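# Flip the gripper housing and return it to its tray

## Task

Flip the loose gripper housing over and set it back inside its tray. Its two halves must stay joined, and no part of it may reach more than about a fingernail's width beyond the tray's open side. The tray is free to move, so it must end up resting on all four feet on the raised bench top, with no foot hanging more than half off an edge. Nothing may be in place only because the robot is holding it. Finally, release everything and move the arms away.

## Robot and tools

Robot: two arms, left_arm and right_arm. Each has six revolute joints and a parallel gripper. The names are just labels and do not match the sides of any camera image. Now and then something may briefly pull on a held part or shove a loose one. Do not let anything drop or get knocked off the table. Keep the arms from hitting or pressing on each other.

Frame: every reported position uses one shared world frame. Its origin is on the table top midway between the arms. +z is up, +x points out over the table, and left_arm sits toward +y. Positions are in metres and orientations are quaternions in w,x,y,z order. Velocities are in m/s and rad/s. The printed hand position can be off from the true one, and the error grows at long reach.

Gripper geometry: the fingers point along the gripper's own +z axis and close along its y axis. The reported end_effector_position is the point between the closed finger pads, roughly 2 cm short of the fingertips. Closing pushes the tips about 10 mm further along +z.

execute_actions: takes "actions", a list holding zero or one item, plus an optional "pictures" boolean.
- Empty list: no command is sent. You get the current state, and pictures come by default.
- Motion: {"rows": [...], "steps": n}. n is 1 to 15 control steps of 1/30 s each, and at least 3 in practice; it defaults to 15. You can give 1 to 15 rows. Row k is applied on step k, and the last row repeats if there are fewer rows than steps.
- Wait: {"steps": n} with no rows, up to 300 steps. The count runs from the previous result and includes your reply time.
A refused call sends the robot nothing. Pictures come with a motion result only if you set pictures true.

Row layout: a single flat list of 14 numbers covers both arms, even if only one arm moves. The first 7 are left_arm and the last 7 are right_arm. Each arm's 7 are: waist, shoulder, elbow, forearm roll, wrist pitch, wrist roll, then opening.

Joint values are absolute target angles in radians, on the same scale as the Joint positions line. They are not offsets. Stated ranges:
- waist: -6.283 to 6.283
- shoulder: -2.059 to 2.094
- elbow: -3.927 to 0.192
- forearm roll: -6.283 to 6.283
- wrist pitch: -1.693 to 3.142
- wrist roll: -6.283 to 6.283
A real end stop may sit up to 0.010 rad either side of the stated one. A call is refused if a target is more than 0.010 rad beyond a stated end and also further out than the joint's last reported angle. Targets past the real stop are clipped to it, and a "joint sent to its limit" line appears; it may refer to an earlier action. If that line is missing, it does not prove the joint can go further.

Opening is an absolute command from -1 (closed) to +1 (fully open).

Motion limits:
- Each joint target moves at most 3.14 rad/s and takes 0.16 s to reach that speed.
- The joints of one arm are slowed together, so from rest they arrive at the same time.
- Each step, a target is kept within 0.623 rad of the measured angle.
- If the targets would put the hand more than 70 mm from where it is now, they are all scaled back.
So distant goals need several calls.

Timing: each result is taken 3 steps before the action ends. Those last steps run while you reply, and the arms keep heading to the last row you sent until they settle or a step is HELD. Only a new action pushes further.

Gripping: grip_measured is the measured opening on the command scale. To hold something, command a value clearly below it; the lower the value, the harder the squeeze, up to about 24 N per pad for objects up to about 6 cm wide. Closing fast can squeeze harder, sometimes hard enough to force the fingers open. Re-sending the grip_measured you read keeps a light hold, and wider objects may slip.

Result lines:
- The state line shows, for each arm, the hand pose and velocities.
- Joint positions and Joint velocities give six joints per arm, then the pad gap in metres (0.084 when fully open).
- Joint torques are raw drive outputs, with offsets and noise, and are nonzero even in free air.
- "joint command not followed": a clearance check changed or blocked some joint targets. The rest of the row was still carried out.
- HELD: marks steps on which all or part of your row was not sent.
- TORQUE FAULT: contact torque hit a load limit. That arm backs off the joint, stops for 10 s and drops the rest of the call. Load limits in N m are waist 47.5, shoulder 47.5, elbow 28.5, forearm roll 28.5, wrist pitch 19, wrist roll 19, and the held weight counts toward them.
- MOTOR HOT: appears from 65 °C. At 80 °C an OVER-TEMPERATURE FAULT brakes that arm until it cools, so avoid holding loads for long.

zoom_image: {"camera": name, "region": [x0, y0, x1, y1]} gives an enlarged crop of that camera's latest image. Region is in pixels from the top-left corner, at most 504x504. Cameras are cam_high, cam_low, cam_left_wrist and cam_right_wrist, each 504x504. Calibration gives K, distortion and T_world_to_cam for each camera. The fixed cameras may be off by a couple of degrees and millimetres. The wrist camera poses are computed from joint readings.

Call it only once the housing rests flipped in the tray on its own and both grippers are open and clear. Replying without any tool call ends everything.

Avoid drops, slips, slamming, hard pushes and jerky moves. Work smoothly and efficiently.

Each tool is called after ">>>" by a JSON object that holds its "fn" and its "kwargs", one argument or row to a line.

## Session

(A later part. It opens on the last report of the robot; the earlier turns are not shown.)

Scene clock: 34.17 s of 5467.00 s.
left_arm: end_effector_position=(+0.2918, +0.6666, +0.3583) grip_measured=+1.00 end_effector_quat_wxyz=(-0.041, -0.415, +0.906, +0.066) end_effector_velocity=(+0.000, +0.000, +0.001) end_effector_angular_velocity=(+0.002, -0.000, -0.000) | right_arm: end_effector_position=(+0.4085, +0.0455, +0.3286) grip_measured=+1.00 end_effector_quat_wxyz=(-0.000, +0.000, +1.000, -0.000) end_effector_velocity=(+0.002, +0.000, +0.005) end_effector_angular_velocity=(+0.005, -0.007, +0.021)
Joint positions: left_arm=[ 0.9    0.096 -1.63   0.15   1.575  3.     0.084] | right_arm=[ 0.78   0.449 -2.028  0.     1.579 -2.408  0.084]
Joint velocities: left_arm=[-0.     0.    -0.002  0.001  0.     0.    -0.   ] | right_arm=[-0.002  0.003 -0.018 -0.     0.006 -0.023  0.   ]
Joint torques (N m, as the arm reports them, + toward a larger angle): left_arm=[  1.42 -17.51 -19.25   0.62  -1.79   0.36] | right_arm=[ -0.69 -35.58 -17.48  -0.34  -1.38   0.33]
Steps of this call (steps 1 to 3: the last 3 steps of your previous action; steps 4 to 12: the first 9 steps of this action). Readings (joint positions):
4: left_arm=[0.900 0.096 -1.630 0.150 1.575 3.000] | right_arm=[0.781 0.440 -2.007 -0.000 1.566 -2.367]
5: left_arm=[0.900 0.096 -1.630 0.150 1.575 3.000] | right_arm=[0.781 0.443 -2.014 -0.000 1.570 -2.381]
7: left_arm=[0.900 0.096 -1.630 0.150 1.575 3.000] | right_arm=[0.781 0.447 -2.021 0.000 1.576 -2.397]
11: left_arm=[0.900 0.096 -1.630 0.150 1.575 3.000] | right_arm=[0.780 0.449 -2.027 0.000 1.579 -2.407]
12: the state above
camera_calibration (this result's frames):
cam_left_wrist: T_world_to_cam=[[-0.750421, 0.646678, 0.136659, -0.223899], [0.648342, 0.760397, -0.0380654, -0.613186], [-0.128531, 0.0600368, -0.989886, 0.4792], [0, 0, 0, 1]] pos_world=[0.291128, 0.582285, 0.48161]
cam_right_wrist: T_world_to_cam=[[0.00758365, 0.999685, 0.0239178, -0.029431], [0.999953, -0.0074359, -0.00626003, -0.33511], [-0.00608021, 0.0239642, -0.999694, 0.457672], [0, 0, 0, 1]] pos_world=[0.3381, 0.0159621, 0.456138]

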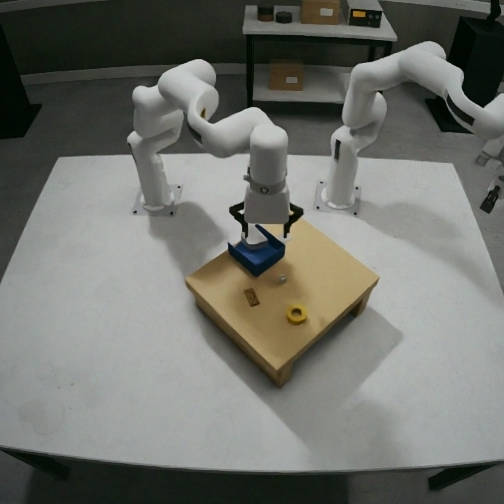

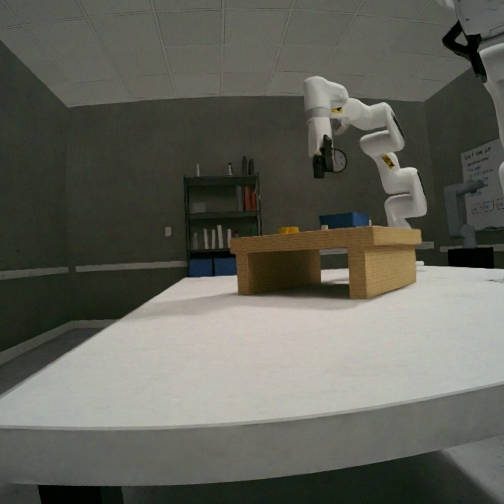

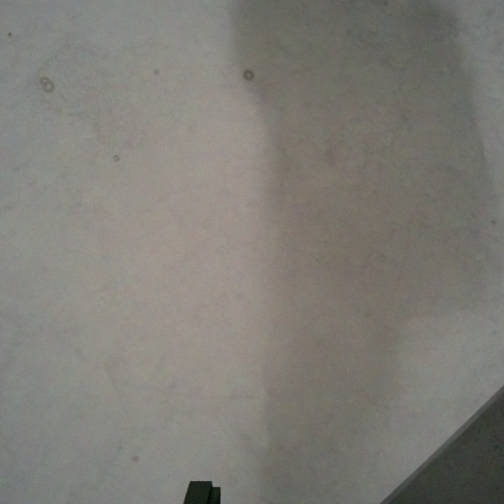

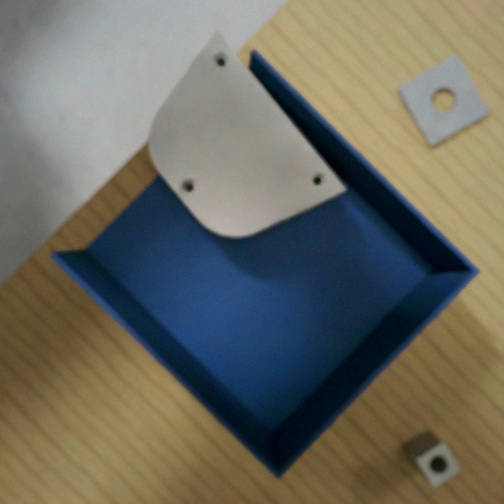

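>>> {"fn": "execute_actions", "kwargs": {
  "actions": [
    {"rows":[[0.9,0.096,-1.63,0.15,1.575,3.0,1,0.985,-0.084,-1.2,0,1.285,-2.99,-1]],"steps":15}
  ]
}}

>>> {"fn": "execute_actions", "kwargs": {
  "actions": [
    {"rows":[[0.9,0.096,-1.63,0.15,1.575,3.0,1,0.985,-0.084,-1.113,0,1.197,-2.99,-1]],"steps":15}
  ]
}}

>>> {"fn": "execute_actions", "kwargs": {
  "actions": [
    {"rows":[[0.9,0.096,-1.63,0.15,1.575,3.0,1,0.985,-0.062,-1.055,0,1.117,-2.99,-1]],"steps":12}
  ],
  "pictures": true
}}

>>> {"fn": "zoom_image", "kwargs": {
  "camera": "cam_high",
  "region": [200,170,310,280]
}}

Scene clock: 35.07 s of 5467.00 s.
left_arm: end_effector_position=(+0.2918, +0.6666, +0.3583) grip_measured=+1.00 end_effector_quat_wxyz=(-0.041, -0.415, +0.906, +0.066) end_effector_velocity=(-0.000, +0.000, -0.000) end_effector_angular_velocity=(-0.000, -0.001, +0.001) | right_arm: end_effector_position=(+0.3087, +0.0472, +0.3274) grip_measured=-0.94 end_effector_quat_wxyz=(+0.018, -0.247, +0.969, +0.013) end_effector_velocity=(-0.315, -0.107, -0.241) end_effector_angular_velocity=(-0.281, +0.182, +1.279)
Joint positions: left_arm=[ 0.9    0.096 -1.63   0.15   1.575  3.     0.084] | right_arm=[ 0.911  0.109 -1.546  0.     1.393 -2.778  0.003]
Joint velocities: left_arm=[ 0.002  0.    -0.    -0.001 -0.     0.    -0.   ] | right_arm=[ 0.326 -0.825  1.631 -0.001 -0.474 -0.954 -0.217]
Joint torques (N m, as the arm reports them, + toward a larger angle): left_arm=[  1.67 -17.95 -19.16   0.6   -1.8    0.59] | right_arm=[ -1.76 -29.3  -19.65  -0.78  -1.46   0.14]
Steps of this call (steps 1 to 3: the last 3 steps of your previous action; steps 4 to 15: the robot went on to your last target; steps 16 to 27: the first 12 steps of this action). Readings (joint positions):
16: left_arm=[0.900 0.096 -1.630 0.150 1.575 3.000] | right_arm=[0.780 0.450 -2.030 -0.000 1.580 -2.410]
17: left_arm=[0.900 0.096 -1.630 0.150 1.575 3.000] | right_arm=[0.781 0.446 -2.024 -0.000 1.577 -2.416]
19: left_arm=[0.900 0.096 -1.630 0.150 1.575 3.000] | right_arm=[0.794 0.409 -1.974 -0.000 1.554 -2.461]
23: left_arm=[0.900 0.096 -1.630 0.150 1.575 3.000] | right_arm=[0.862 0.238 -1.769 0.000 1.464 -2.637]
27: the state above

Scene clock: 35.57 s of 5467.00 s.
left_arm: end_effector_position=(+0.2918, +0.6666, +0.3583) grip_measured=+1.00 end_effector_quat_wxyz=(-0.041, -0.415, +0.906, +0.066) end_effector_velocity=(-0.000, -0.000, -0.000) end_effector_angular_velocity=(+0.000, +0.001, -0.000) | right_arm: end_effector_position=(+0.2394, +0.0165, +0.2522) grip_measured=-1.00 end_effector_quat_wxyz=(+0.001, -0.382, +0.924, +0.000) end_effector_velocity=(-0.003, +0.001, -0.001) end_effector_angular_velocity=(+0.019, -0.015, +0.022)
Joint positions: left_arm=[ 0.9    0.096 -1.63   0.15   1.575  3.     0.084] | right_arm=[ 0.984 -0.082 -1.119 -0.     1.2   -2.989  0.   ]
Joint velocities: left_arm=[-0.     0.     0.     0.001  0.     0.     0.   ] | right_arm=[ 0.006 -0.024  0.034 -0.    -0.034 -0.015  0.   ]
Joint torques (N m, as the arm reports them, + toward a larger angle): left_arm=[  1.33 -17.77 -19.03   0.72  -1.82   0.47] | right_arm=[ -0.95 -22.2  -18.01  -0.34  -1.32   0.13]
Steps of this call (steps 1 to 3: the last 3 steps of your previous action; steps 4 to 15: the first 12 steps of this action). Readings (joint positions):
4: left_arm=[0.900 0.096 -1.630 0.150 1.575 3.000] | right_arm=[0.954 -0.002 -1.343 0.000 1.331 -2.900]
5: left_arm=[0.900 0.096 -1.630 0.150 1.575 3.000] | right_arm=[0.963 -0.026 -1.297 0.000 1.313 -2.926]
7: left_arm=[0.900 0.096 -1.630 0.150 1.575 3.000] | right_arm=[0.975 -0.059 -1.212 0.000 1.264 -2.960]
11: left_arm=[0.900 0.096 -1.630 0.150 1.575 3.000] | right_arm=[0.982 -0.076 -1.129 -0.000 1.211 -2.984]
15: the state above

Scene clock: 35.97 s of 5467.00 s.
left_arm: end_effector_position=(+0.2918, +0.6666, +0.3583) grip_measured=+1.00 end_effector_quat_wxyz=(-0.041, -0.415, +0.906, +0.066) end_effector_velocity=(-0.001, +0.001, -0.000) end_effector_angular_velocity=(+0.000, -0.000, +0.001) | right_arm: end_effector_position=(+0.2383, +0.0159, +0.2225) grip_measured=-1.00 end_effector_quat_wxyz=(-0.002, -0.383, +0.924, -0.001) end_effector_velocity=(+0.011, +0.014, +0.005) end_effector_angular_velocity=(+0.062, -0.046, -0.000)
Joint positions: left_arm=[ 0.9    0.096 -1.63   0.15   1.575  3.     0.084] | right_arm=[ 0.985 -0.062 -1.057  0.     1.123 -2.99   0.   ]
Joint velocities: left_arm=[ 0.002 -0.     0.    -0.    -0.001  0.     0.   ] | right_arm=[-0.001 -0.005  0.007 -0.    -0.079 -0.     0.   ]
Joint torques (N m, as the arm reports them, + toward a larger angle): left_arm=[  1.09 -17.57 -19.17   0.55  -1.84   0.44] | right_arm=[ -0.89 -24.7  -18.54  -0.65  -1.4    0.28]
Steps of this call (steps 1 to 3: the last 3 steps of your previous action; steps 4 to 12: the first 9 steps of this action). Readings (joint positions):
4: left_arm=[0.900 0.096 -1.630 0.150 1.575 3.000] | right_arm=[0.984 -0.083 -1.115 -0.000 1.197 -2.990]
5: left_arm=[0.900 0.096 -1.630 0.150 1.575 3.000] | right_arm=[0.985 -0.083 -1.112 -0.000 1.191 -2.990]
7: left_arm=[0.900 0.096 -1.630 0.150 1.575 3.000] | right_arm=[0.985 -0.076 -1.091 -0.000 1.159 -2.990]
11: left_arm=[0.900 0.096 -1.630 0.150 1.575 3.000] | right_arm=[0.985 -0.062 -1.058 0.000 1.126 -2.990]
12: the state above
camera_calibration (this result's frames):
cam_left_wrist: T_world_to_cam=[[-0.750421, 0.646678, 0.136659, -0.223898], [0.648342, 0.760397, -0.038065, -0.613186], [-0.128531, 0.0600371, -0.989887, 0.4792], [0, 0, 0, 1]] pos_world=[0.291128, 0.582285, 0.48161]
cam_right_wrist: T_world_to_cam=[[-0.702377, 0.711409, 0.0237444, 0.177802], [0.711401, 0.702712, -0.0102465, -0.107431], [-0.0239749, 0.00969484, -0.999666, 0.355721], [0, 0, 0, 1]] pos_world=[0.209839, -0.0544455, 0.350279]

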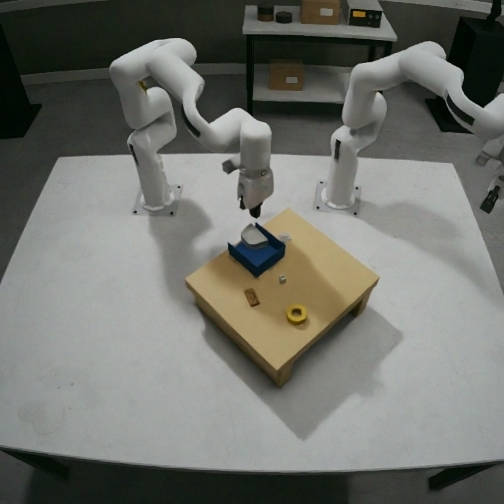

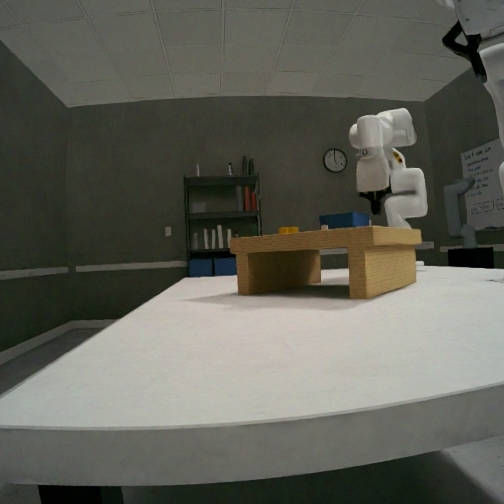

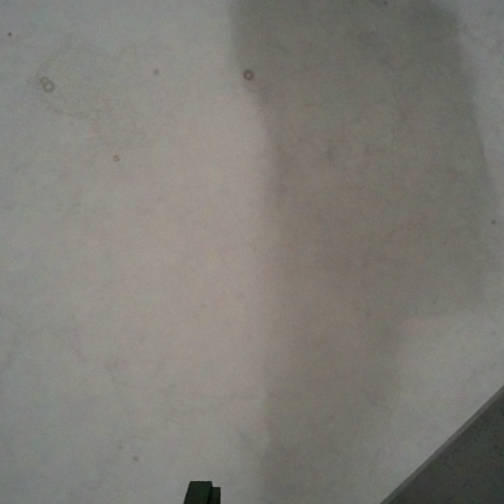

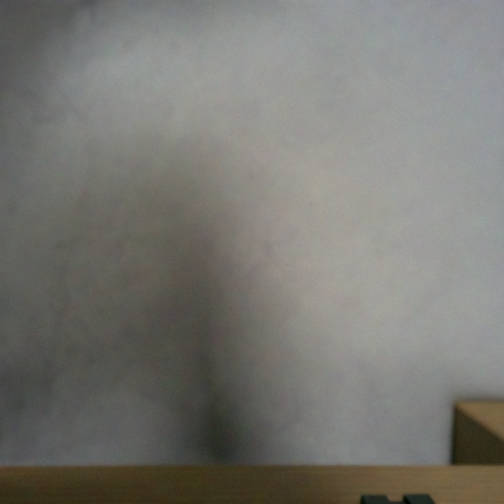

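Region (200, 170, 310, 280) of cam_high's 504x504 image, scaled by 4.582, with more detail than that image has.

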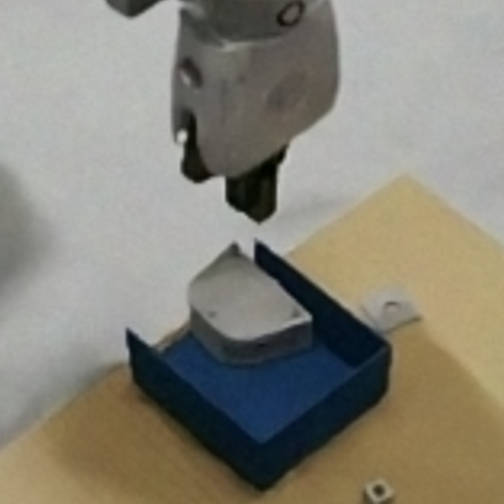

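>>> {"fn": "execute_actions", "kwargs": {
  "actions": [
    {"rows":[[0.9,0.096,-1.63,0.15,1.575,3.0,1,0.985,-0.054,-1.032,0,1.086,-2.99,-1],[0.9,0.096,-1.63,0.15,1.575,3.0,1,0.985,-0.054,-1.032,0,1.086,-2.99,-1],[0.9,0.096,-1.63,0.15,1.575,3.0,1,0.985,-0.054,-1.032,0,1.086,-2.99,-1],[0.9,0.096,-1.63,0.15,1.575,3.0,1,0.985,-0.054,-1.032,0,1.086,-2.99,-1],[0.9,0.096,-1.63,0.15,1.575,3.0,1,0.985,-0.046,-1.009,0,1.055,-2.99,-1]],"steps":14}
  ],
  "pictures": true
}}

>>> {"fn": "zoom_image", "kwargs": {
  "camera": "cam_high",
  "region": [200,170,310,280]
}}

Scene clock: 36.50 s of 5467.00 s.
left_arm: end_effector_position=(+0.2918, +0.6666, +0.3583) grip_measured=+1.00 end_effector_quat_wxyz=(-0.041, -0.415, +0.906, +0.066) end_effector_velocity=(-0.000, +0.000, +0.000) end_effector_angular_velocity=(+0.001, +0.001, +0.000) | right_arm: end_effector_position=(+0.2379, +0.0155, +0.2014) grip_measured=-1.00 end_effector_quat_wxyz=(-0.001, -0.383, +0.924, -0.001) end_effector_velocity=(+0.001, +0.003, -0.013) end_effector_angular_velocity=(+0.016, -0.011, +0.002)
Joint positions: left_arm=[ 0.9    0.096 -1.63   0.15   1.575  3.     0.084] | right_arm=[ 0.985 -0.046 -1.011  0.     1.06  -2.99   0.   ]
Joint velocities: left_arm=[ 0.    -0.     0.     0.001  0.001 -0.    -0.   ] | right_arm=[ 0.002  0.01   0.032  0.001 -0.061 -0.     0.   ]
Joint torques (N m, as the arm reports them, + toward a larger angle): left_arm=[  1.44 -17.56 -19.2    0.57  -1.84   0.58] | right_arm=[ -1.01 -24.56 -18.19  -0.35  -1.34   0.24]
Steps of this call (steps 1 to 3: the last 3 steps of your previous action; steps 4 to 5: the robot went on to your last target; steps 6 to 16: the first 11 steps of this action). Readings (joint positions):
6: left_arm=[0.900 0.096 -1.630 0.150 1.575 3.000] | right_arm=[0.985 -0.062 -1.056 -0.000 1.117 -2.990]
7: left_arm=[0.900 0.096 -1.630 0.150 1.575 3.000] | right_arm=[0.985 -0.062 -1.053 -0.000 1.112 -2.990]
9: left_arm=[0.900 0.096 -1.630 0.150 1.575 3.000] | right_arm=[0.985 -0.058 -1.043 -0.000 1.099 -2.990]
13: left_arm=[0.900 0.096 -1.630 0.150 1.575 3.000] | right_arm=[0.985 -0.050 -1.021 0.000 1.071 -2.990]
16: the state above
camera_calibration (this result's frames):
cam_left_wrist: T_world_to_cam=[[-0.750421, 0.646678, 0.136659, -0.223899], [0.648342, 0.760397, -0.0380652, -0.613186], [-0.128531, 0.060037, -0.989887, 0.4792], [0, 0, 0, 1]] pos_world=[0.291128, 0.582285, 0.48161]
cam_right_wrist: T_world_to_cam=[[-0.702502, 0.711274, 0.0240791, 0.178312], [0.71132, 0.702822, -0.0081164, -0.107503], [-0.0226963, 0.0114261, -0.999677, 0.334327], [0, 0, 0, 1]] pos_world=[0.209322, -0.0550932, 0.329053]

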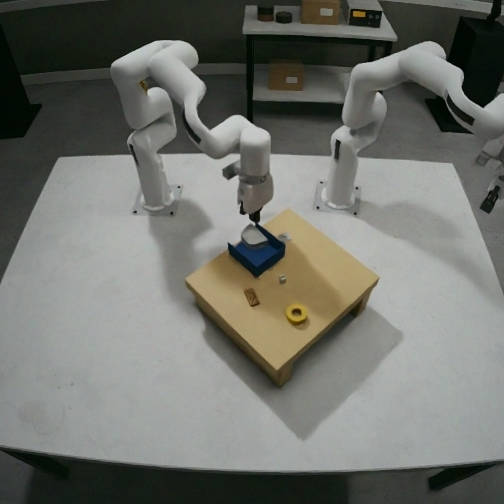

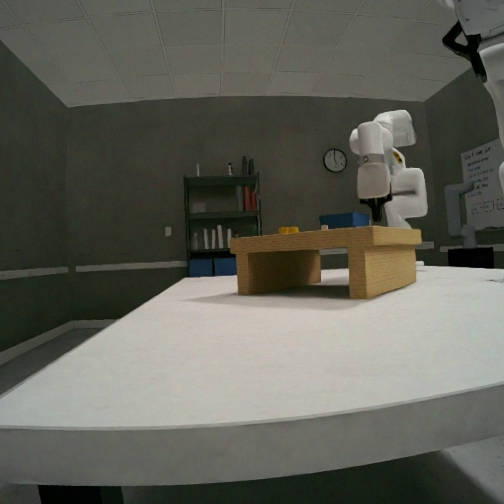

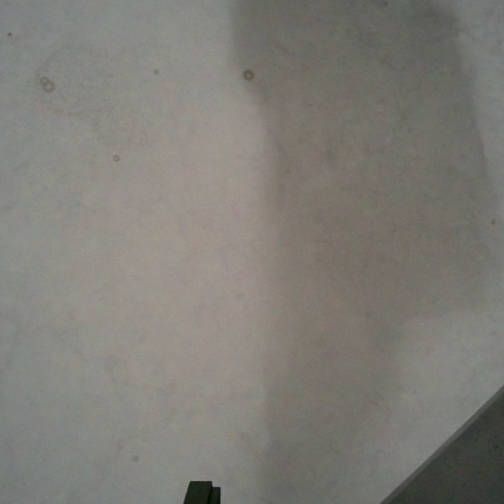

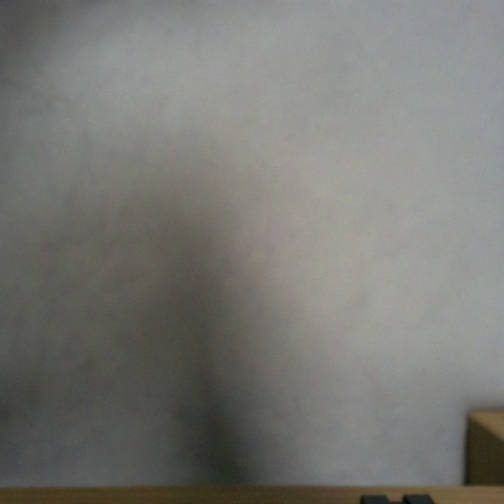

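Region (200, 170, 310, 280) of cam_high's 504x504 image, scaled by 4.582, with more detail than that image has.

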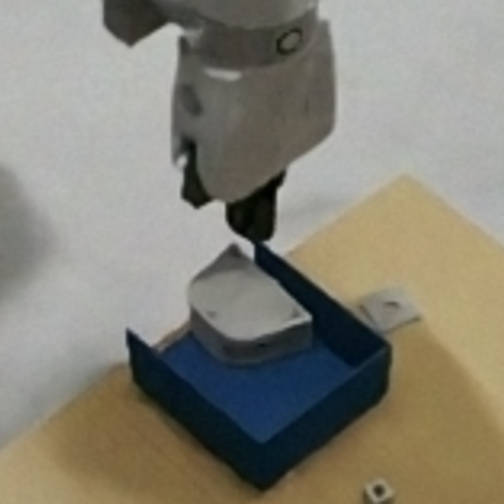

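>>> {"fn": "execute_actions", "kwargs": {
  "actions": [
    {"rows":[[0.9,0.096,-1.63,0.15,1.575,3.0,1,0.963,-0.051,-1.003,0,1.054,-3.012,-1],[0.9,0.096,-1.63,0.15,1.575,3.0,1,0.963,-0.051,-1.003,0,1.054,-3.012,-1],[0.9,0.096,-1.63,0.15,1.575,3.0,1,0.963,-0.051,-1.003,0,1.054,-3.012,-1],[0.9,0.096,-1.63,0.15,1.575,3.0,1,0.941,-0.056,-0.997,0,1.053,-3.035,-1],[0.9,0.096,-1.63,0.15,1.575,3.0,1,0.941,-0.056,-0.997,0,1.053,-3.035,-1],[0.9,0.096,-1.63,0.15,1.575,3.0,1,0.941,-0.056,-0.997,0,1.053,-3.035,-1],[0.9,0.096,-1.63,0.15,1.575,3.0,1,0.919,-0.061,-0.991,0,1.053,-3.058,-1]],"steps":15}
  ]
}}

>>> {"fn": "execute_actions", "kwargs": {
  "actions": [
    {"rows":[[0.9,0.096,-1.63,0.15,1.575,3.0,1,0.919,-0.061,-0.991,0,1.053,-3.058,-1]],"steps":5}
  ],
  "pictures": true
}}

>>> {"fn": "zoom_image", "kwargs": {
  "camera": "cam_high",
  "region": [200,170,310,280]
}}

Scene clock: 37.20 s of 5467.00 s.
left_arm: end_effector_position=(+0.2918, +0.6666, +0.3583) grip_measured=+1.00 end_effector_quat_wxyz=(-0.041, -0.415, +0.906, +0.066) end_effector_velocity=(-0.000, +0.001, +0.001) end_effector_angular_velocity=(+0.002, -0.002, +0.001) | right_arm: end_effector_position=(+0.2572, -0.0046, +0.2003) grip_measured=-1.00 end_effector_quat_wxyz=(-0.000, -0.383, +0.924, -0.000) end_effector_velocity=(+0.019, -0.023, -0.000) end_effector_angular_velocity=(-0.001, +0.002, +0.009)
Joint positions: left_arm=[ 0.9    0.096 -1.63   0.15   1.575  3.     0.084] | right_arm=[ 0.924 -0.06  -0.993 -0.     1.053 -3.052  0.   ]
Joint velocities: left_arm=[ 0.002  0.    -0.002  0.    -0.001 -0.    -0.   ] | right_arm=[-0.064 -0.016  0.019  0.001 -0.    -0.073  0.   ]
Joint torques (N m, as the arm reports them, + toward a larger angle): left_arm=[  1.21 -17.6  -19.18   0.44  -1.73   0.42] | right_arm=[  1.09 -22.32 -17.66  -0.28  -1.62   0.13]
Steps of this call (steps 1 to 3: the last 3 steps of your previous action; steps 4 to 9: the robot went on to your last target; steps 10 to 21: the first 12 steps of this action). Readings (joint positions):
10: left_arm=[0.900 0.096 -1.630 0.150 1.575 3.000] | right_arm=[0.985 -0.046 -1.009 0.000 1.055 -2.990]
11: left_arm=[0.900 0.096 -1.630 0.150 1.575 3.000] | right_arm=[0.982 -0.047 -1.008 0.000 1.055 -2.994]
13: left_arm=[0.900 0.096 -1.630 0.150 1.575 3.000] | right_arm=[0.972 -0.049 -1.006 0.000 1.054 -3.003]
17: left_arm=[0.900 0.096 -1.630 0.150 1.575 3.000] | right_arm=[0.945 -0.055 -0.998 0.000 1.053 -3.031]
21: the state above

Scene clock: 37.37 s of 5467.00 s.
left_arm: end_effector_position=(+0.2918, +0.6666, +0.3583) grip_measured=+1.00 end_effector_quat_wxyz=(-0.041, -0.415, +0.906, +0.066) end_effector_velocity=(-0.000, +0.000, +0.000) end_effector_angular_velocity=(-0.000, -0.000, +0.001) | right_arm: end_effector_position=(+0.2583, -0.0059, +0.2002) grip_measured=-1.00 end_effector_quat_wxyz=(-0.000, -0.384, +0.923, -0.000) end_effector_velocity=(+0.002, -0.002, -0.000) end_effector_angular_velocity=(+0.001, +0.000, +0.004)
Joint positions: left_arm=[ 0.9    0.096 -1.63   0.15   1.575  3.     0.084] | right_arm=[ 0.92  -0.061 -0.991  0.     1.053 -3.057  0.   ]
Joint velocities: left_arm=[ 0.001 -0.     0.    -0.    -0.     0.    -0.   ] | right_arm=[-0.006 -0.002  0.002  0.001 -0.001 -0.01   0.   ]
Joint torques (N m, as the arm reports them, + toward a larger angle): left_arm=[  1.33 -17.7  -19.12   0.6   -1.79   0.49] | right_arm=[ -0.39 -22.92 -17.31  -0.79  -1.27   0.12]
Steps of this call (steps 1 to 3: the last 3 steps of your previous action; steps 4 to 5: the first 2 steps of this action). Readings (joint positions):
4: left_arm=[0.900 0.096 -1.630 0.150 1.575 3.000] | right_arm=[0.920 -0.061 -0.991 0.000 1.053 -3.057]
5: the state above
camera_calibration (this result's frames):
cam_left_wrist: T_world_to_cam=[[-0.750421, 0.646678, 0.136659, -0.223899], [0.648342, 0.760397, -0.0380653, -0.613186], [-0.128531, 0.060037, -0.989886, 0.4792], [0, 0, 0, 1]] pos_world=[0.291128, 0.582285, 0.48161]
cam_right_wrist: T_world_to_cam=[[-0.704019, 0.709761, 0.0244161, 0.208186], [0.709848, 0.704326, -0.00642367, -0.106909], [-0.0217562, 0.0128094, -0.999681, 0.333606], [0, 0, 0, 1]] pos_world=[0.229714, -0.0767367, 0.32773]

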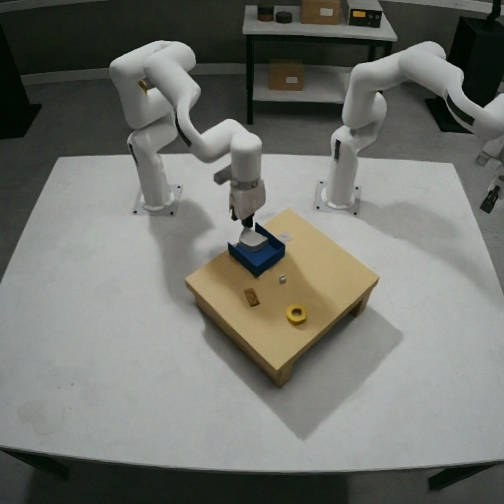

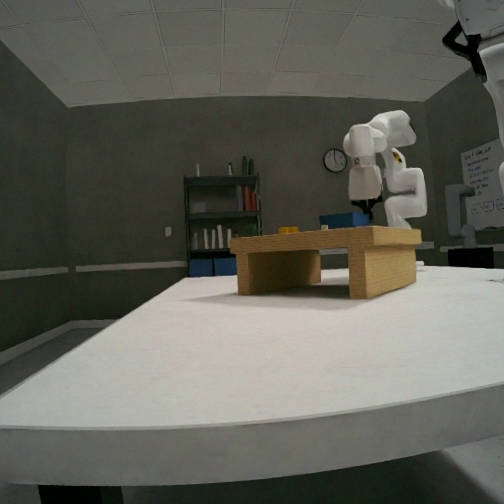

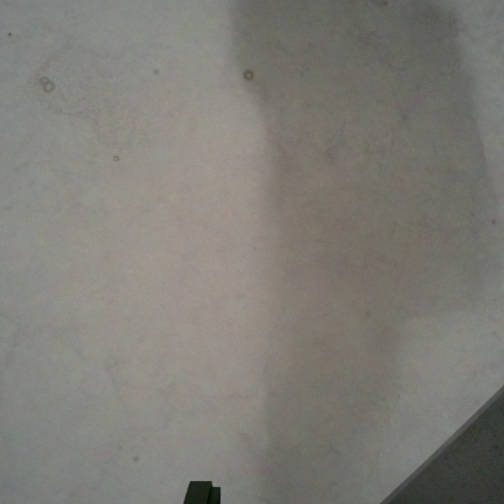

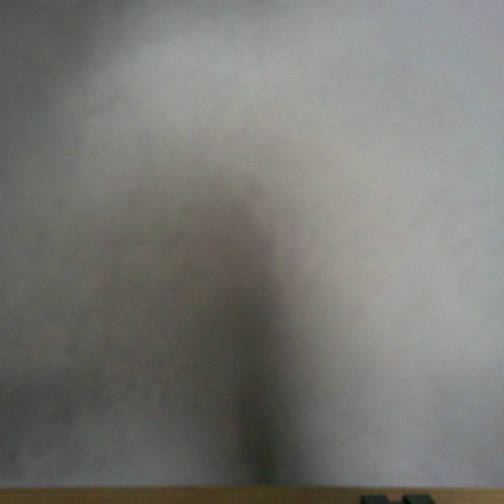

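Region (200, 170, 310, 280) of cam_high's 504x504 image, scaled by 4.582, with more detail than that image has.

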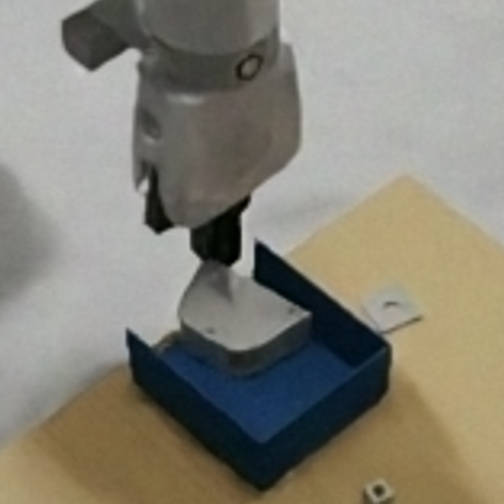

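>>> {"fn": "execute_actions", "kwargs": {
  "actions": [
    {"rows":[[0.9,0.096,-1.63,0.15,1.575,3.0,1,0.905,-0.052,-1.003,0,1.055,-3.07,-1],[0.9,0.096,-1.63,0.15,1.575,3.0,1,0.905,-0.052,-1.003,0,1.055,-3.07,-1],[0.9,0.096,-1.63,0.15,1.575,3.0,1,0.905,-0.052,-1.003,0,1.055,-3.07,-1],[0.9,0.096,-1.63,0.15,1.575,3.0,1,0.890,-0.043,-1.015,0,1.058,-3.085,-1]],"steps":13}
  ]
}}

>>> {"fn": "execute_actions", "kwargs": {
  "actions": [
    {"rows":[[0.9,0.096,-1.63,0.15,1.575,3.0,1,0.897,-0.05,-1.01,0,1.06,-3.085,-1],[0.9,0.096,-1.63,0.15,1.575,3.0,1,0.897,-0.05,-1.01,0,1.06,-3.085,-1],[0.9,0.096,-1.63,0.15,1.575,3.0,1,0.897,-0.05,-1.01,0,1.06,-3.085,-1],[0.9,0.096,-1.63,0.15,1.575,3.0,1,0.897,-0.09,-1.13,0,1.22,-3.085,-1]],"steps":15}
  ]
}}

>>> {"fn": "execute_actions", "kwargs": {
  "actions": [
    {"rows":[[0.9,0.096,-1.63,0.15,1.575,3.0,1,0.80,0.35,-1.89,0,1.54,-2.41,1]],"steps":15}
  ]
}}

>>> {"fn": "execute_actions", "kwargs": {
  "actions": [
    {"rows":[[0.9,0.096,-1.63,0.15,1.575,3.0,1,0.80,0.35,-1.89,0,1.54,-2.41,1]],"steps":14}
  ],
  "pictures": true
}}

Scene clock: 37.93 s of 5467.00 s.
left_arm: end_effector_position=(+0.2918, +0.6666, +0.3583) grip_measured=+1.00 end_effector_quat_wxyz=(-0.041, -0.415, +0.906, +0.066) end_effector_velocity=(+0.000, -0.000, -0.000) end_effector_angular_velocity=(-0.001, +0.000, -0.000) | right_arm: end_effector_position=(+0.2715, -0.0101, +0.2014) grip_measured=-1.00 end_effector_quat_wxyz=(-0.000, -0.383, +0.924, -0.000) end_effector_velocity=(+0.010, -0.003, +0.001) end_effector_angular_velocity=(+0.000, +0.001, +0.005)
Joint positions: left_arm=[ 0.9    0.096 -1.63   0.15   1.575  3.     0.084] | right_arm=[ 0.892 -0.044 -1.013 -0.     1.057 -3.083  0.   ]
Joint velocities: left_arm=[-0.    -0.     0.001 -0.001  0.    -0.    -0.   ] | right_arm=[-0.023  0.014 -0.02   0.001  0.007 -0.028  0.   ]
Joint torques (N m, as the arm reports them, + toward a larger angle): left_arm=[  1.33 -17.57 -19.25   0.53  -1.74   0.44] | right_arm=[  0.57 -24.69 -17.41  -0.17  -1.54   0.08]
Steps of this call (steps 1 to 3: the last 3 steps of your previous action; steps 4 to 7: the robot went on to your last target; steps 8 to 17: the first 10 steps of this action). Readings (joint positions):
8: left_arm=[0.900 0.096 -1.630 0.150 1.575 3.000] | right_arm=[0.919 -0.061 -0.991 0.000 1.053 -3.058]
9: left_arm=[0.900 0.096 -1.630 0.150 1.575 3.000] | right_arm=[0.917 -0.059 -0.993 0.000 1.054 -3.060]
11: left_arm=[0.900 0.096 -1.630 0.150 1.575 3.000] | right_arm=[0.911 -0.055 -0.998 -0.000 1.054 -3.065]
15: left_arm=[0.900 0.096 -1.630 0.150 1.575 3.000] | right_arm=[0.895 -0.046 -1.011 -0.000 1.057 -3.080]
17: the state above

Scene clock: 38.43 s of 5467.00 s.
left_arm: end_effector_position=(+0.2918, +0.6666, +0.3583) grip_measured=+1.00 end_effector_quat_wxyz=(-0.041, -0.415, +0.906, +0.066) end_effector_velocity=(+0.000, -0.000, +0.000) end_effector_angular_velocity=(+0.000, -0.001, -0.000) | right_arm: end_effector_position=(+0.2708, -0.0074, +0.2582) grip_measured=-1.00 end_effector_quat_wxyz=(+0.006, -0.386, +0.922, +0.003) end_effector_velocity=(-0.018, -0.019, +0.029) end_effector_angular_velocity=(-0.071, +0.065, -0.000)
Joint positions: left_arm=[ 0.9    0.096 -1.63   0.15   1.575  3.     0.084] | right_arm=[ 0.897 -0.09  -1.125 -0.     1.203 -3.085  0.   ]
Joint velocities: left_arm=[-0.     0.    -0.001 -0.    -0.    -0.    -0.   ] | right_arm=[ 0.    -0.025 -0.079  0.002  0.2    0.     0.   ]
Joint torques (N m, as the arm reports them, + toward a larger angle): left_arm=[  1.36 -17.66 -19.25   0.56  -1.75   0.61] | right_arm=[ -1.33 -16.27 -14.13  -0.06  -1.01   0.13]
Steps of this call (steps 1 to 3: the last 3 steps of your previous action; steps 4 to 15: the first 12 steps of this action). Readings (joint positions):
4: left_arm=[0.900 0.096 -1.630 0.150 1.575 3.000] | right_arm=[0.891 -0.043 -1.014 -0.000 1.058 -3.084]
5: left_arm=[0.900 0.096 -1.630 0.150 1.575 3.000] | right_arm=[0.892 -0.044 -1.014 -0.000 1.058 -3.085]
7: left_arm=[0.900 0.096 -1.630 0.150 1.575 3.000] | right_arm=[0.894 -0.047 -1.012 0.000 1.060 -3.085]
11: left_arm=[0.900 0.096 -1.630 0.150 1.575 3.000] | right_arm=[0.897 -0.067 -1.067 0.000 1.142 -3.085]
15: the state above

Scene clock: 38.93 s of 5467.00 s.
left_arm: end_effector_position=(+0.2918, +0.6666, +0.3583) grip_measured=+1.00 end_effector_quat_wxyz=(-0.041, -0.415, +0.906, +0.066) end_effector_velocity=(+0.001, -0.000, +0.000) end_effector_angular_velocity=(+0.000, -0.001, -0.001) | right_arm: end_effector_position=(+0.3524, +0.0285, +0.3066) grip_measured=+0.92 end_effector_quat_wxyz=(-0.009, -0.121, +0.993, -0.007) end_effector_velocity=(+0.271, +0.116, +0.232) end_effector_angular_velocity=(+0.148, -0.197, -1.660)
Joint positions: left_arm=[ 0.9    0.096 -1.63   0.15   1.575  3.     0.084] | right_arm=[ 0.827  0.228 -1.656 -0.     1.45  -2.604  0.081]
Joint velocities: left_arm=[-0.001  0.    -0.    -0.    -0.001  0.    -0.   ] | right_arm=[-0.201  0.897 -1.811 -0.     0.669  1.46   0.176]
Joint torques (N m, as the arm reports them, + toward a larger angle): left_arm=[  1.26 -17.62 -19.21   0.62  -1.87   0.42] | right_arm=[ -0.91 -29.73 -16.27  -0.46  -1.29  -0.12]
Steps of this call (steps 1 to 3: the last 3 steps of your previous action; steps 4 to 15: the first 12 steps of this action). Readings (joint positions):
4: left_arm=[0.900 0.096 -1.630 0.150 1.575 3.000] | right_arm=[0.897 -0.089 -1.127 0.000 1.217 -3.085]
5: left_arm=[0.900 0.096 -1.630 0.150 1.575 3.000] | right_arm=[0.896 -0.085 -1.132 0.000 1.222 -3.079]
7: left_arm=[0.900 0.096 -1.630 0.150 1.575 3.000] | right_arm=[0.890 -0.054 -1.179 0.000 1.248 -3.030]
11: left_arm=[0.900 0.096 -1.630 0.150 1.575 3.000] | right_arm=[0.854 0.104 -1.417 -0.000 1.358 -2.802]
15: the state above

Scene clock: 39.40 s of 5467.00 s.
left_arm: end_effector_position=(+0.2918, +0.6666, +0.3583) grip_measured=+1.00 end_effector_quat_wxyz=(-0.041, -0.415, +0.906, +0.066) end_effector_velocity=(+0.000, -0.000, +0.000) end_effector_angular_velocity=(+0.001, +0.001, -0.002) | right_arm: end_effector_position=(+0.3849, +0.0397, +0.3312) grip_measured=+1.00 end_effector_quat_wxyz=(-0.000, -0.011, +1.000, -0.000) end_effector_velocity=(+0.002, +0.001, +0.003) end_effector_angular_velocity=(+0.004, -0.004, -0.013)
Joint positions: left_arm=[ 0.9    0.096 -1.63   0.15   1.575  3.     0.084] | right_arm=[ 0.801  0.349 -1.888  0.     1.54  -2.411  0.084]
Joint velocities: left_arm=[-0.002 -0.    -0.001  0.001  0.002  0.     0.   ] | right_arm=[-0.001  0.008 -0.018 -0.     0.004  0.012 -0.   ]
Joint torques (N m, as the arm reports them, + toward a larger angle): left_arm=[  1.12 -17.84 -19.27   0.64  -1.77   0.5 ] | right_arm=[ -1.17 -33.08 -18.06  -0.76  -1.3    0.  ]
Steps of this call (steps 1 to 3: the last 3 steps of your previous action; steps 4 to 14: the first 11 steps of this action). Readings (joint positions):
4: left_arm=[0.900 0.096 -1.630 0.150 1.575 3.000] | right_arm=[0.805 0.321 -1.836 -0.000 1.517 -2.458]
5: left_arm=[0.900 0.096 -1.630 0.150 1.575 3.000] | right_arm=[0.803 0.331 -1.854 -0.000 1.525 -2.442]
7: left_arm=[0.900 0.096 -1.630 0.150 1.575 3.000] | right_arm=[0.802 0.341 -1.872 -0.000 1.533 -2.425]
11: left_arm=[0.900 0.096 -1.630 0.150 1.575 3.000] | right_arm=[0.801 0.347 -1.885 0.000 1.539 -2.413]
14: the state above
camera_calibration (this result's frames):
cam_left_wrist: T_world_to_cam=[[-0.750421, 0.646678, 0.136659, -0.223899], [0.648342, 0.760397, -0.0380654, -0.613186], [-0.128531, 0.0600369, -0.989886, 0.4792], [0, 0, 0, 1]] pos_world=[0.291128, 0.582285, 0.48161]
cam_right_wrist: T_world_to_cam=[[-0.0159334, 0.99958, 0.0242077, -0.0145262], [0.999853, 0.0160818, -0.00594974, -0.312575], [-0.00633654, 0.0241093, -0.999689, 0.460373], [0, 0, 0, 1]] pos_world=[0.315215, 0.00844757, 0.458721]

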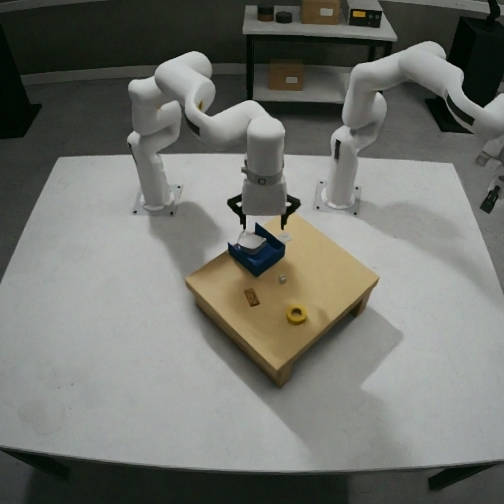

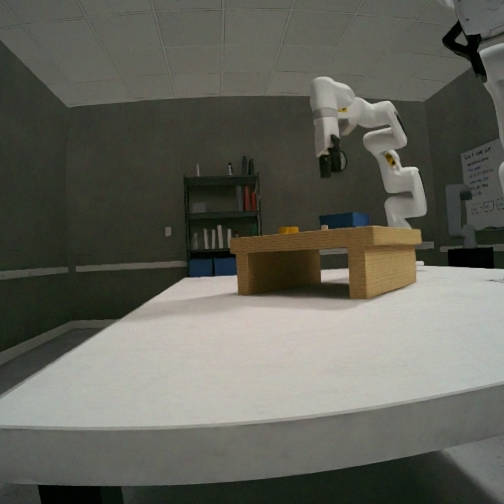

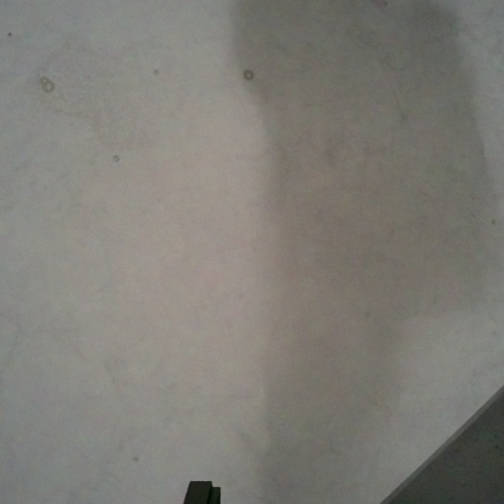

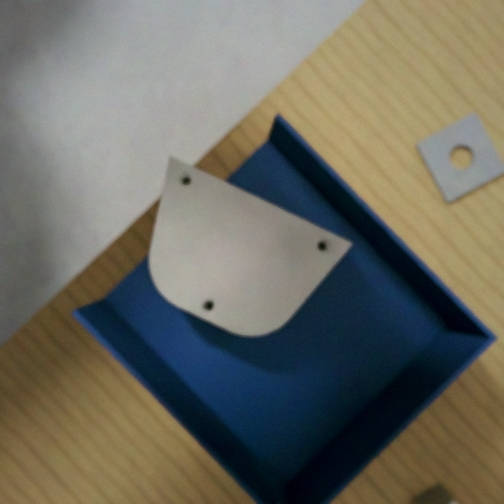

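>>> {"fn": "execute_actions", "kwargs": {
  "actions": [
    {"rows":[[0.9,0.096,-1.63,0.15,1.575,3.0,1,0.834,0.06,-1.33,0,1.27,-3.468,0.6]],"steps":15}
  ]
}}

>>> {"fn": "execute_actions", "kwargs": {
  "actions": [
    {"rows":[[0.9,0.096,-1.63,0.15,1.575,3.0,1,0.834,0.0345,-1.2185,0,1.184,-3.468,0.6]],"steps":15}
  ],
  "pictures": true
}}

>>> {"fn": "zoom_image", "kwargs": {
  "camera": "cam_high",
  "region": [200,170,310,280]
}}

Scene clock: 40.20 s of 5467.00 s.
left_arm: end_effector_position=(+0.2918, +0.6666, +0.3583) grip_measured=+1.00 end_effector_quat_wxyz=(-0.041, -0.415, +0.906, +0.066) end_effector_velocity=(-0.000, +0.000, +0.000) end_effector_angular_velocity=(+0.001, -0.000, +0.000) | right_arm: end_effector_position=(+0.3329, +0.0106, +0.2808) grip_measured=+0.59 end_effector_quat_wxyz=(-0.001, -0.365, +0.931, -0.000) end_effector_velocity=(-0.119, -0.080, -0.120) end_effector_angular_velocity=(+0.006, +0.002, +2.721)
Joint positions: left_arm=[ 0.9    0.096 -1.63   0.15   1.575  3.     0.084] | right_arm=[ 0.829  0.109 -1.425  0.     1.318 -3.106  0.069]
Joint velocities: left_arm=[ 0. -0.  0.  0. -0. -0.  0.] | right_arm=[ 0.053 -0.49   0.948 -0.001 -0.461 -2.668 -0.   ]
Joint torques (N m, as the arm reports them, + toward a larger angle): left_arm=[  1.22 -17.66 -19.08   0.57  -1.83   0.48] | right_arm=[ -2.48 -24.86 -21.24  -0.61  -1.17   0.42]
Steps of this call (steps 1 to 3: the last 3 steps of your previous action; steps 4 to 12: the robot went on to your last target; steps 13 to 24: the first 12 steps of this action). Readings (joint positions):
13: left_arm=[0.900 0.096 -1.630 0.150 1.575 3.000] | right_arm=[0.800 0.350 -1.890 0.000 1.540 -2.410]
14: left_arm=[0.900 0.096 -1.630 0.150 1.575 3.000] | right_arm=[0.800 0.348 -1.885 -0.000 1.537 -2.416]
16: left_arm=[0.900 0.096 -1.630 0.150 1.575 3.000] | right_arm=[0.802 0.326 -1.843 -0.000 1.516 -2.465]
20: left_arm=[0.900 0.096 -1.630 0.150 1.575 3.000] | right_arm=[0.817 0.207 -1.614 0.000 1.407 -2.742]
24: the state above

Scene clock: 40.70 s of 5467.00 s.
left_arm: end_effector_position=(+0.2918, +0.6666, +0.3583) grip_measured=+1.00 end_effector_quat_wxyz=(-0.041, -0.415, +0.906, +0.066) end_effector_velocity=(+0.000, +0.000, +0.000) end_effector_angular_velocity=(+0.001, -0.000, -0.000) | right_arm: end_effector_position=(+0.3140, -0.0046, +0.2417) grip_measured=+0.59 end_effector_quat_wxyz=(+0.000, -0.528, +0.849, +0.000) end_effector_velocity=(+0.001, +0.002, +0.003) end_effector_angular_velocity=(+0.021, -0.022, +0.017)
Joint positions: left_arm=[ 0.9    0.096 -1.63   0.15   1.575  3.     0.084] | right_arm=[ 0.834  0.035 -1.223 -0.     1.186 -3.466  0.069]
Joint velocities: left_arm=[ 0. -0. -0.  0. -0.  0. -0.] | right_arm=[ 0.001 -0.019  0.02  -0.001 -0.031 -0.016 -0.   ]
Joint torques (N m, as the arm reports them, + toward a larger angle): left_arm=[  1.37 -17.98 -19.22   0.56  -1.78   0.48] | right_arm=[ -1.07 -25.74 -18.06  -0.27  -1.24   0.09]
Steps of this call (steps 1 to 3: the last 3 steps of your previous action; steps 4 to 15: the first 12 steps of this action). Readings (joint positions):
4: left_arm=[0.900 0.096 -1.630 0.150 1.575 3.000] | right_arm=[0.833 0.070 -1.350 0.000 1.280 -3.375]
5: left_arm=[0.900 0.096 -1.630 0.150 1.575 3.000] | right_arm=[0.833 0.066 -1.339 -0.000 1.272 -3.406]
7: left_arm=[0.900 0.096 -1.630 0.150 1.575 3.000] | right_arm=[0.833 0.052 -1.297 -0.000 1.238 -3.440]
11: left_arm=[0.900 0.096 -1.630 0.150 1.575 3.000] | right_arm=[0.834 0.040 -1.230 0.000 1.196 -3.462]
15: the state above
camera_calibration (this result's frames):
cam_left_wrist: T_world_to_cam=[[-0.750421, 0.646678, 0.136659, -0.223899], [0.648342, 0.760397, -0.0380654, -0.613186], [-0.128531, 0.0600369, -0.989886, 0.4792], [0, 0, 0, 1]] pos_world=[0.291128, 0.582285, 0.48161]
cam_right_wrist: T_world_to_cam=[[-0.893024, 0.44936, 0.0241767, 0.303659], [0.449384, 0.893326, -0.00475578, -0.0648699], [-0.0237348, 0.0066176, -0.999696, 0.376826], [0, 0, 0, 1]] pos_world=[0.30927, -0.0809957, 0.369062]

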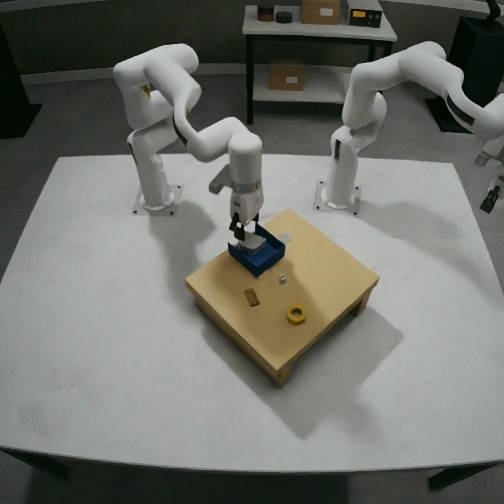

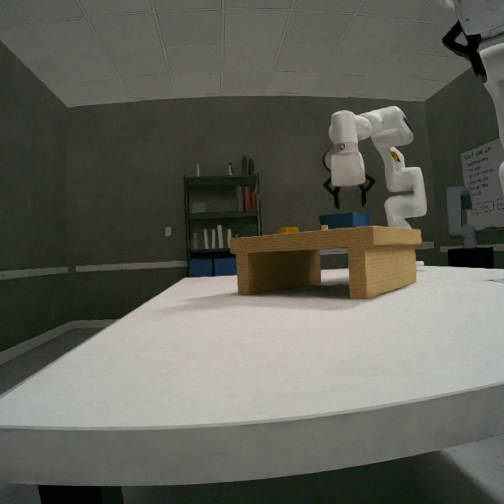

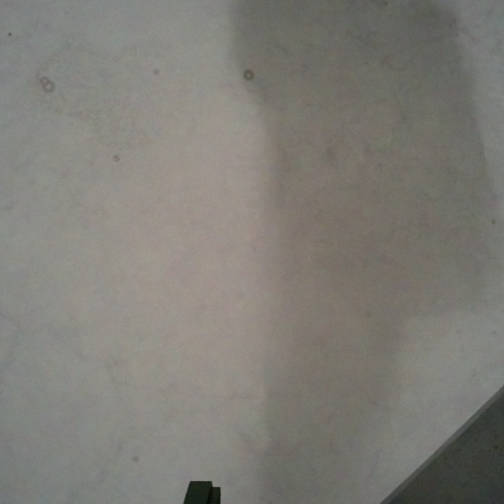

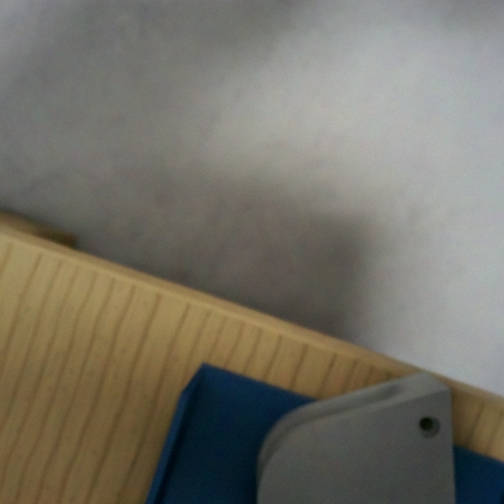

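Region (200, 170, 310, 280) of cam_high's 504x504 image, scaled by 4.582, with more detail than that image has.

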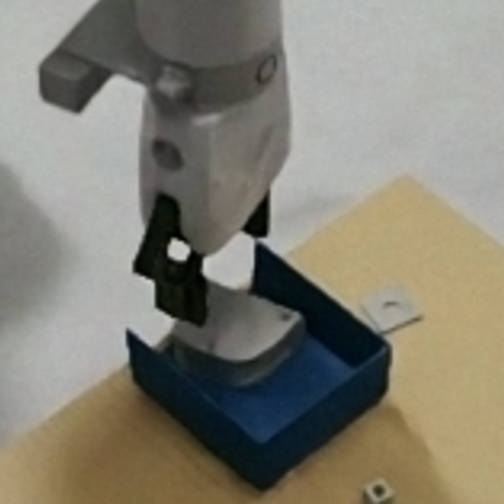

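>>> {"fn": "execute_actions", "kwargs": {
  "actions": [
    {"rows":[[0.9,0.096,-1.63,0.15,1.575,3.0,1,0.834,0.060,-1.147,0,1.087,-3.468,0.6]],"steps":15}
  ],
  "pictures": true
}}

Scene clock: 41.67 s of 5467.00 s.
left_arm: end_effector_position=(+0.2918, +0.6666, +0.3583) grip_measured=+1.00 end_effector_quat_wxyz=(-0.041, -0.415, +0.906, +0.066) end_effector_velocity=(-0.001, +0.000, -0.000) end_effector_angular_velocity=(-0.001, -0.001, +0.002) | right_arm: end_effector_position=(+0.3137, -0.0048, +0.2068) grip_measured=+0.59 end_effector_quat_wxyz=(+0.000, -0.528, +0.849, +0.000) end_effector_velocity=(+0.006, +0.007, +0.007) end_effector_angular_velocity=(+0.028, -0.029, +0.003)
Joint positions: left_arm=[ 0.9    0.096 -1.63   0.15   1.575  3.     0.084] | right_arm=[ 0.834  0.059 -1.149 -0.     1.089 -3.468  0.069]
Joint velocities: left_arm=[ 0.002 -0.     0.001 -0.001 -0.    -0.     0.   ] | right_arm=[ 0.002 -0.008 -0.001 -0.001 -0.031 -0.     0.   ]
Joint torques (N m, as the arm reports them, + toward a larger angle): left_arm=[  1.04 -17.61 -19.01   0.66  -1.73   0.45] | right_arm=[ -0.59 -25.67 -17.46  -0.15  -1.52  -0.05]
Steps of this call (steps 1 to 3: the last 3 steps of your previous action; steps 4 to 15: the robot went on to your last target; steps 16 to 17: nothing new was sent; steps 18 to 29: the first 12 steps of this action). Readings (joint positions):
18: left_arm=[0.900 0.096 -1.630 0.150 1.575 3.000] | right_arm=[0.834 0.035 -1.218 -0.000 1.184 -3.468]
19: left_arm=[0.900 0.096 -1.630 0.150 1.575 3.000] | right_arm=[0.834 0.035 -1.216 -0.000 1.178 -3.468]
21: left_arm=[0.900 0.096 -1.630 0.150 1.575 3.000] | right_arm=[0.834 0.042 -1.192 -0.000 1.141 -3.468]
25: left_arm=[0.900 0.096 -1.630 0.150 1.575 3.000] | right_arm=[0.834 0.060 -1.150 0.000 1.099 -3.468]
29: the state above
camera_calibration (this result's frames):
cam_left_wrist: T_world_to_cam=[[-0.750421, 0.646678, 0.136659, -0.223899], [0.648342, 0.760397, -0.0380654, -0.613186], [-0.128531, 0.0600369, -0.989887, 0.4792], [0, 0, 0, 1]] pos_world=[0.291128, 0.582285, 0.48161]
cam_right_wrist: T_world_to_cam=[[-0.893786, 0.447842, 0.0241692, 0.304565], [0.447866, 0.894088, -0.0047228, -0.0642207], [-0.0237244, 0.00660337, -0.999697, 0.341946], [0, 0, 0, 1]] pos_world=[0.309091, -0.0812361, 0.334177]

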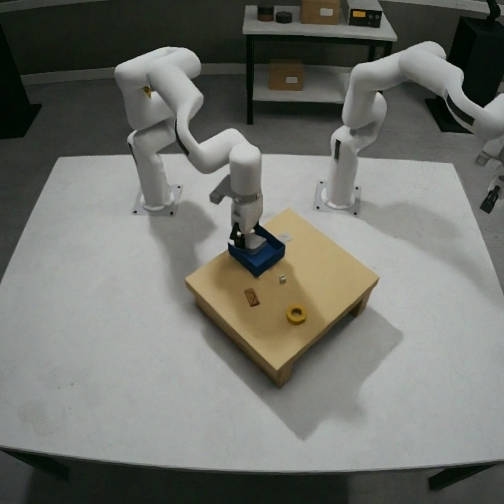

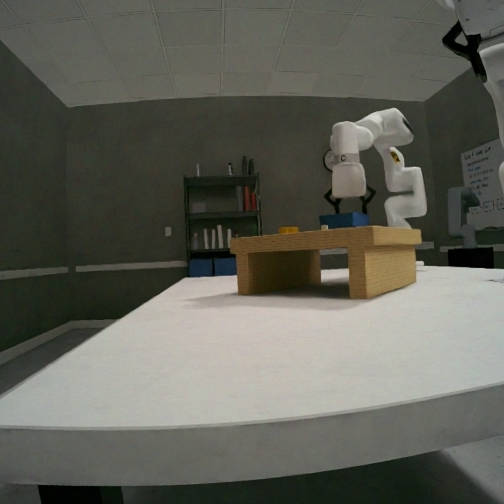

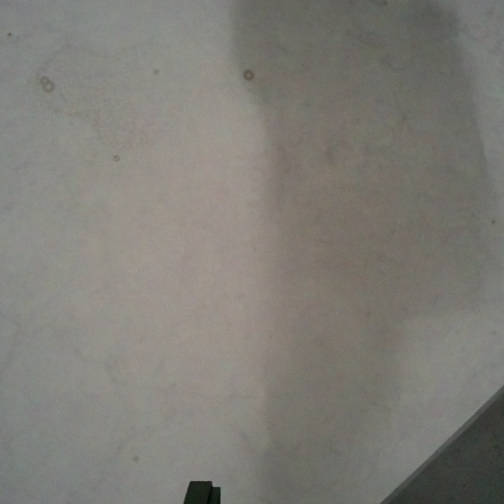

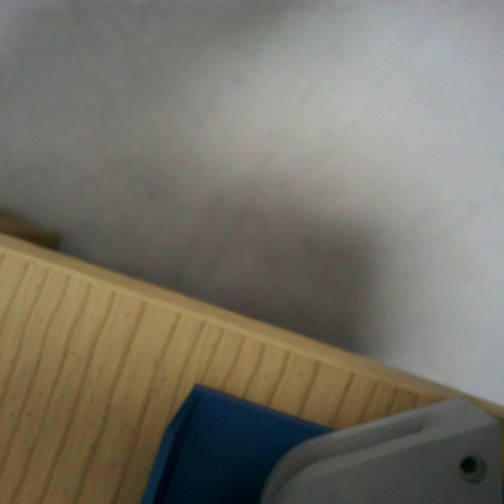

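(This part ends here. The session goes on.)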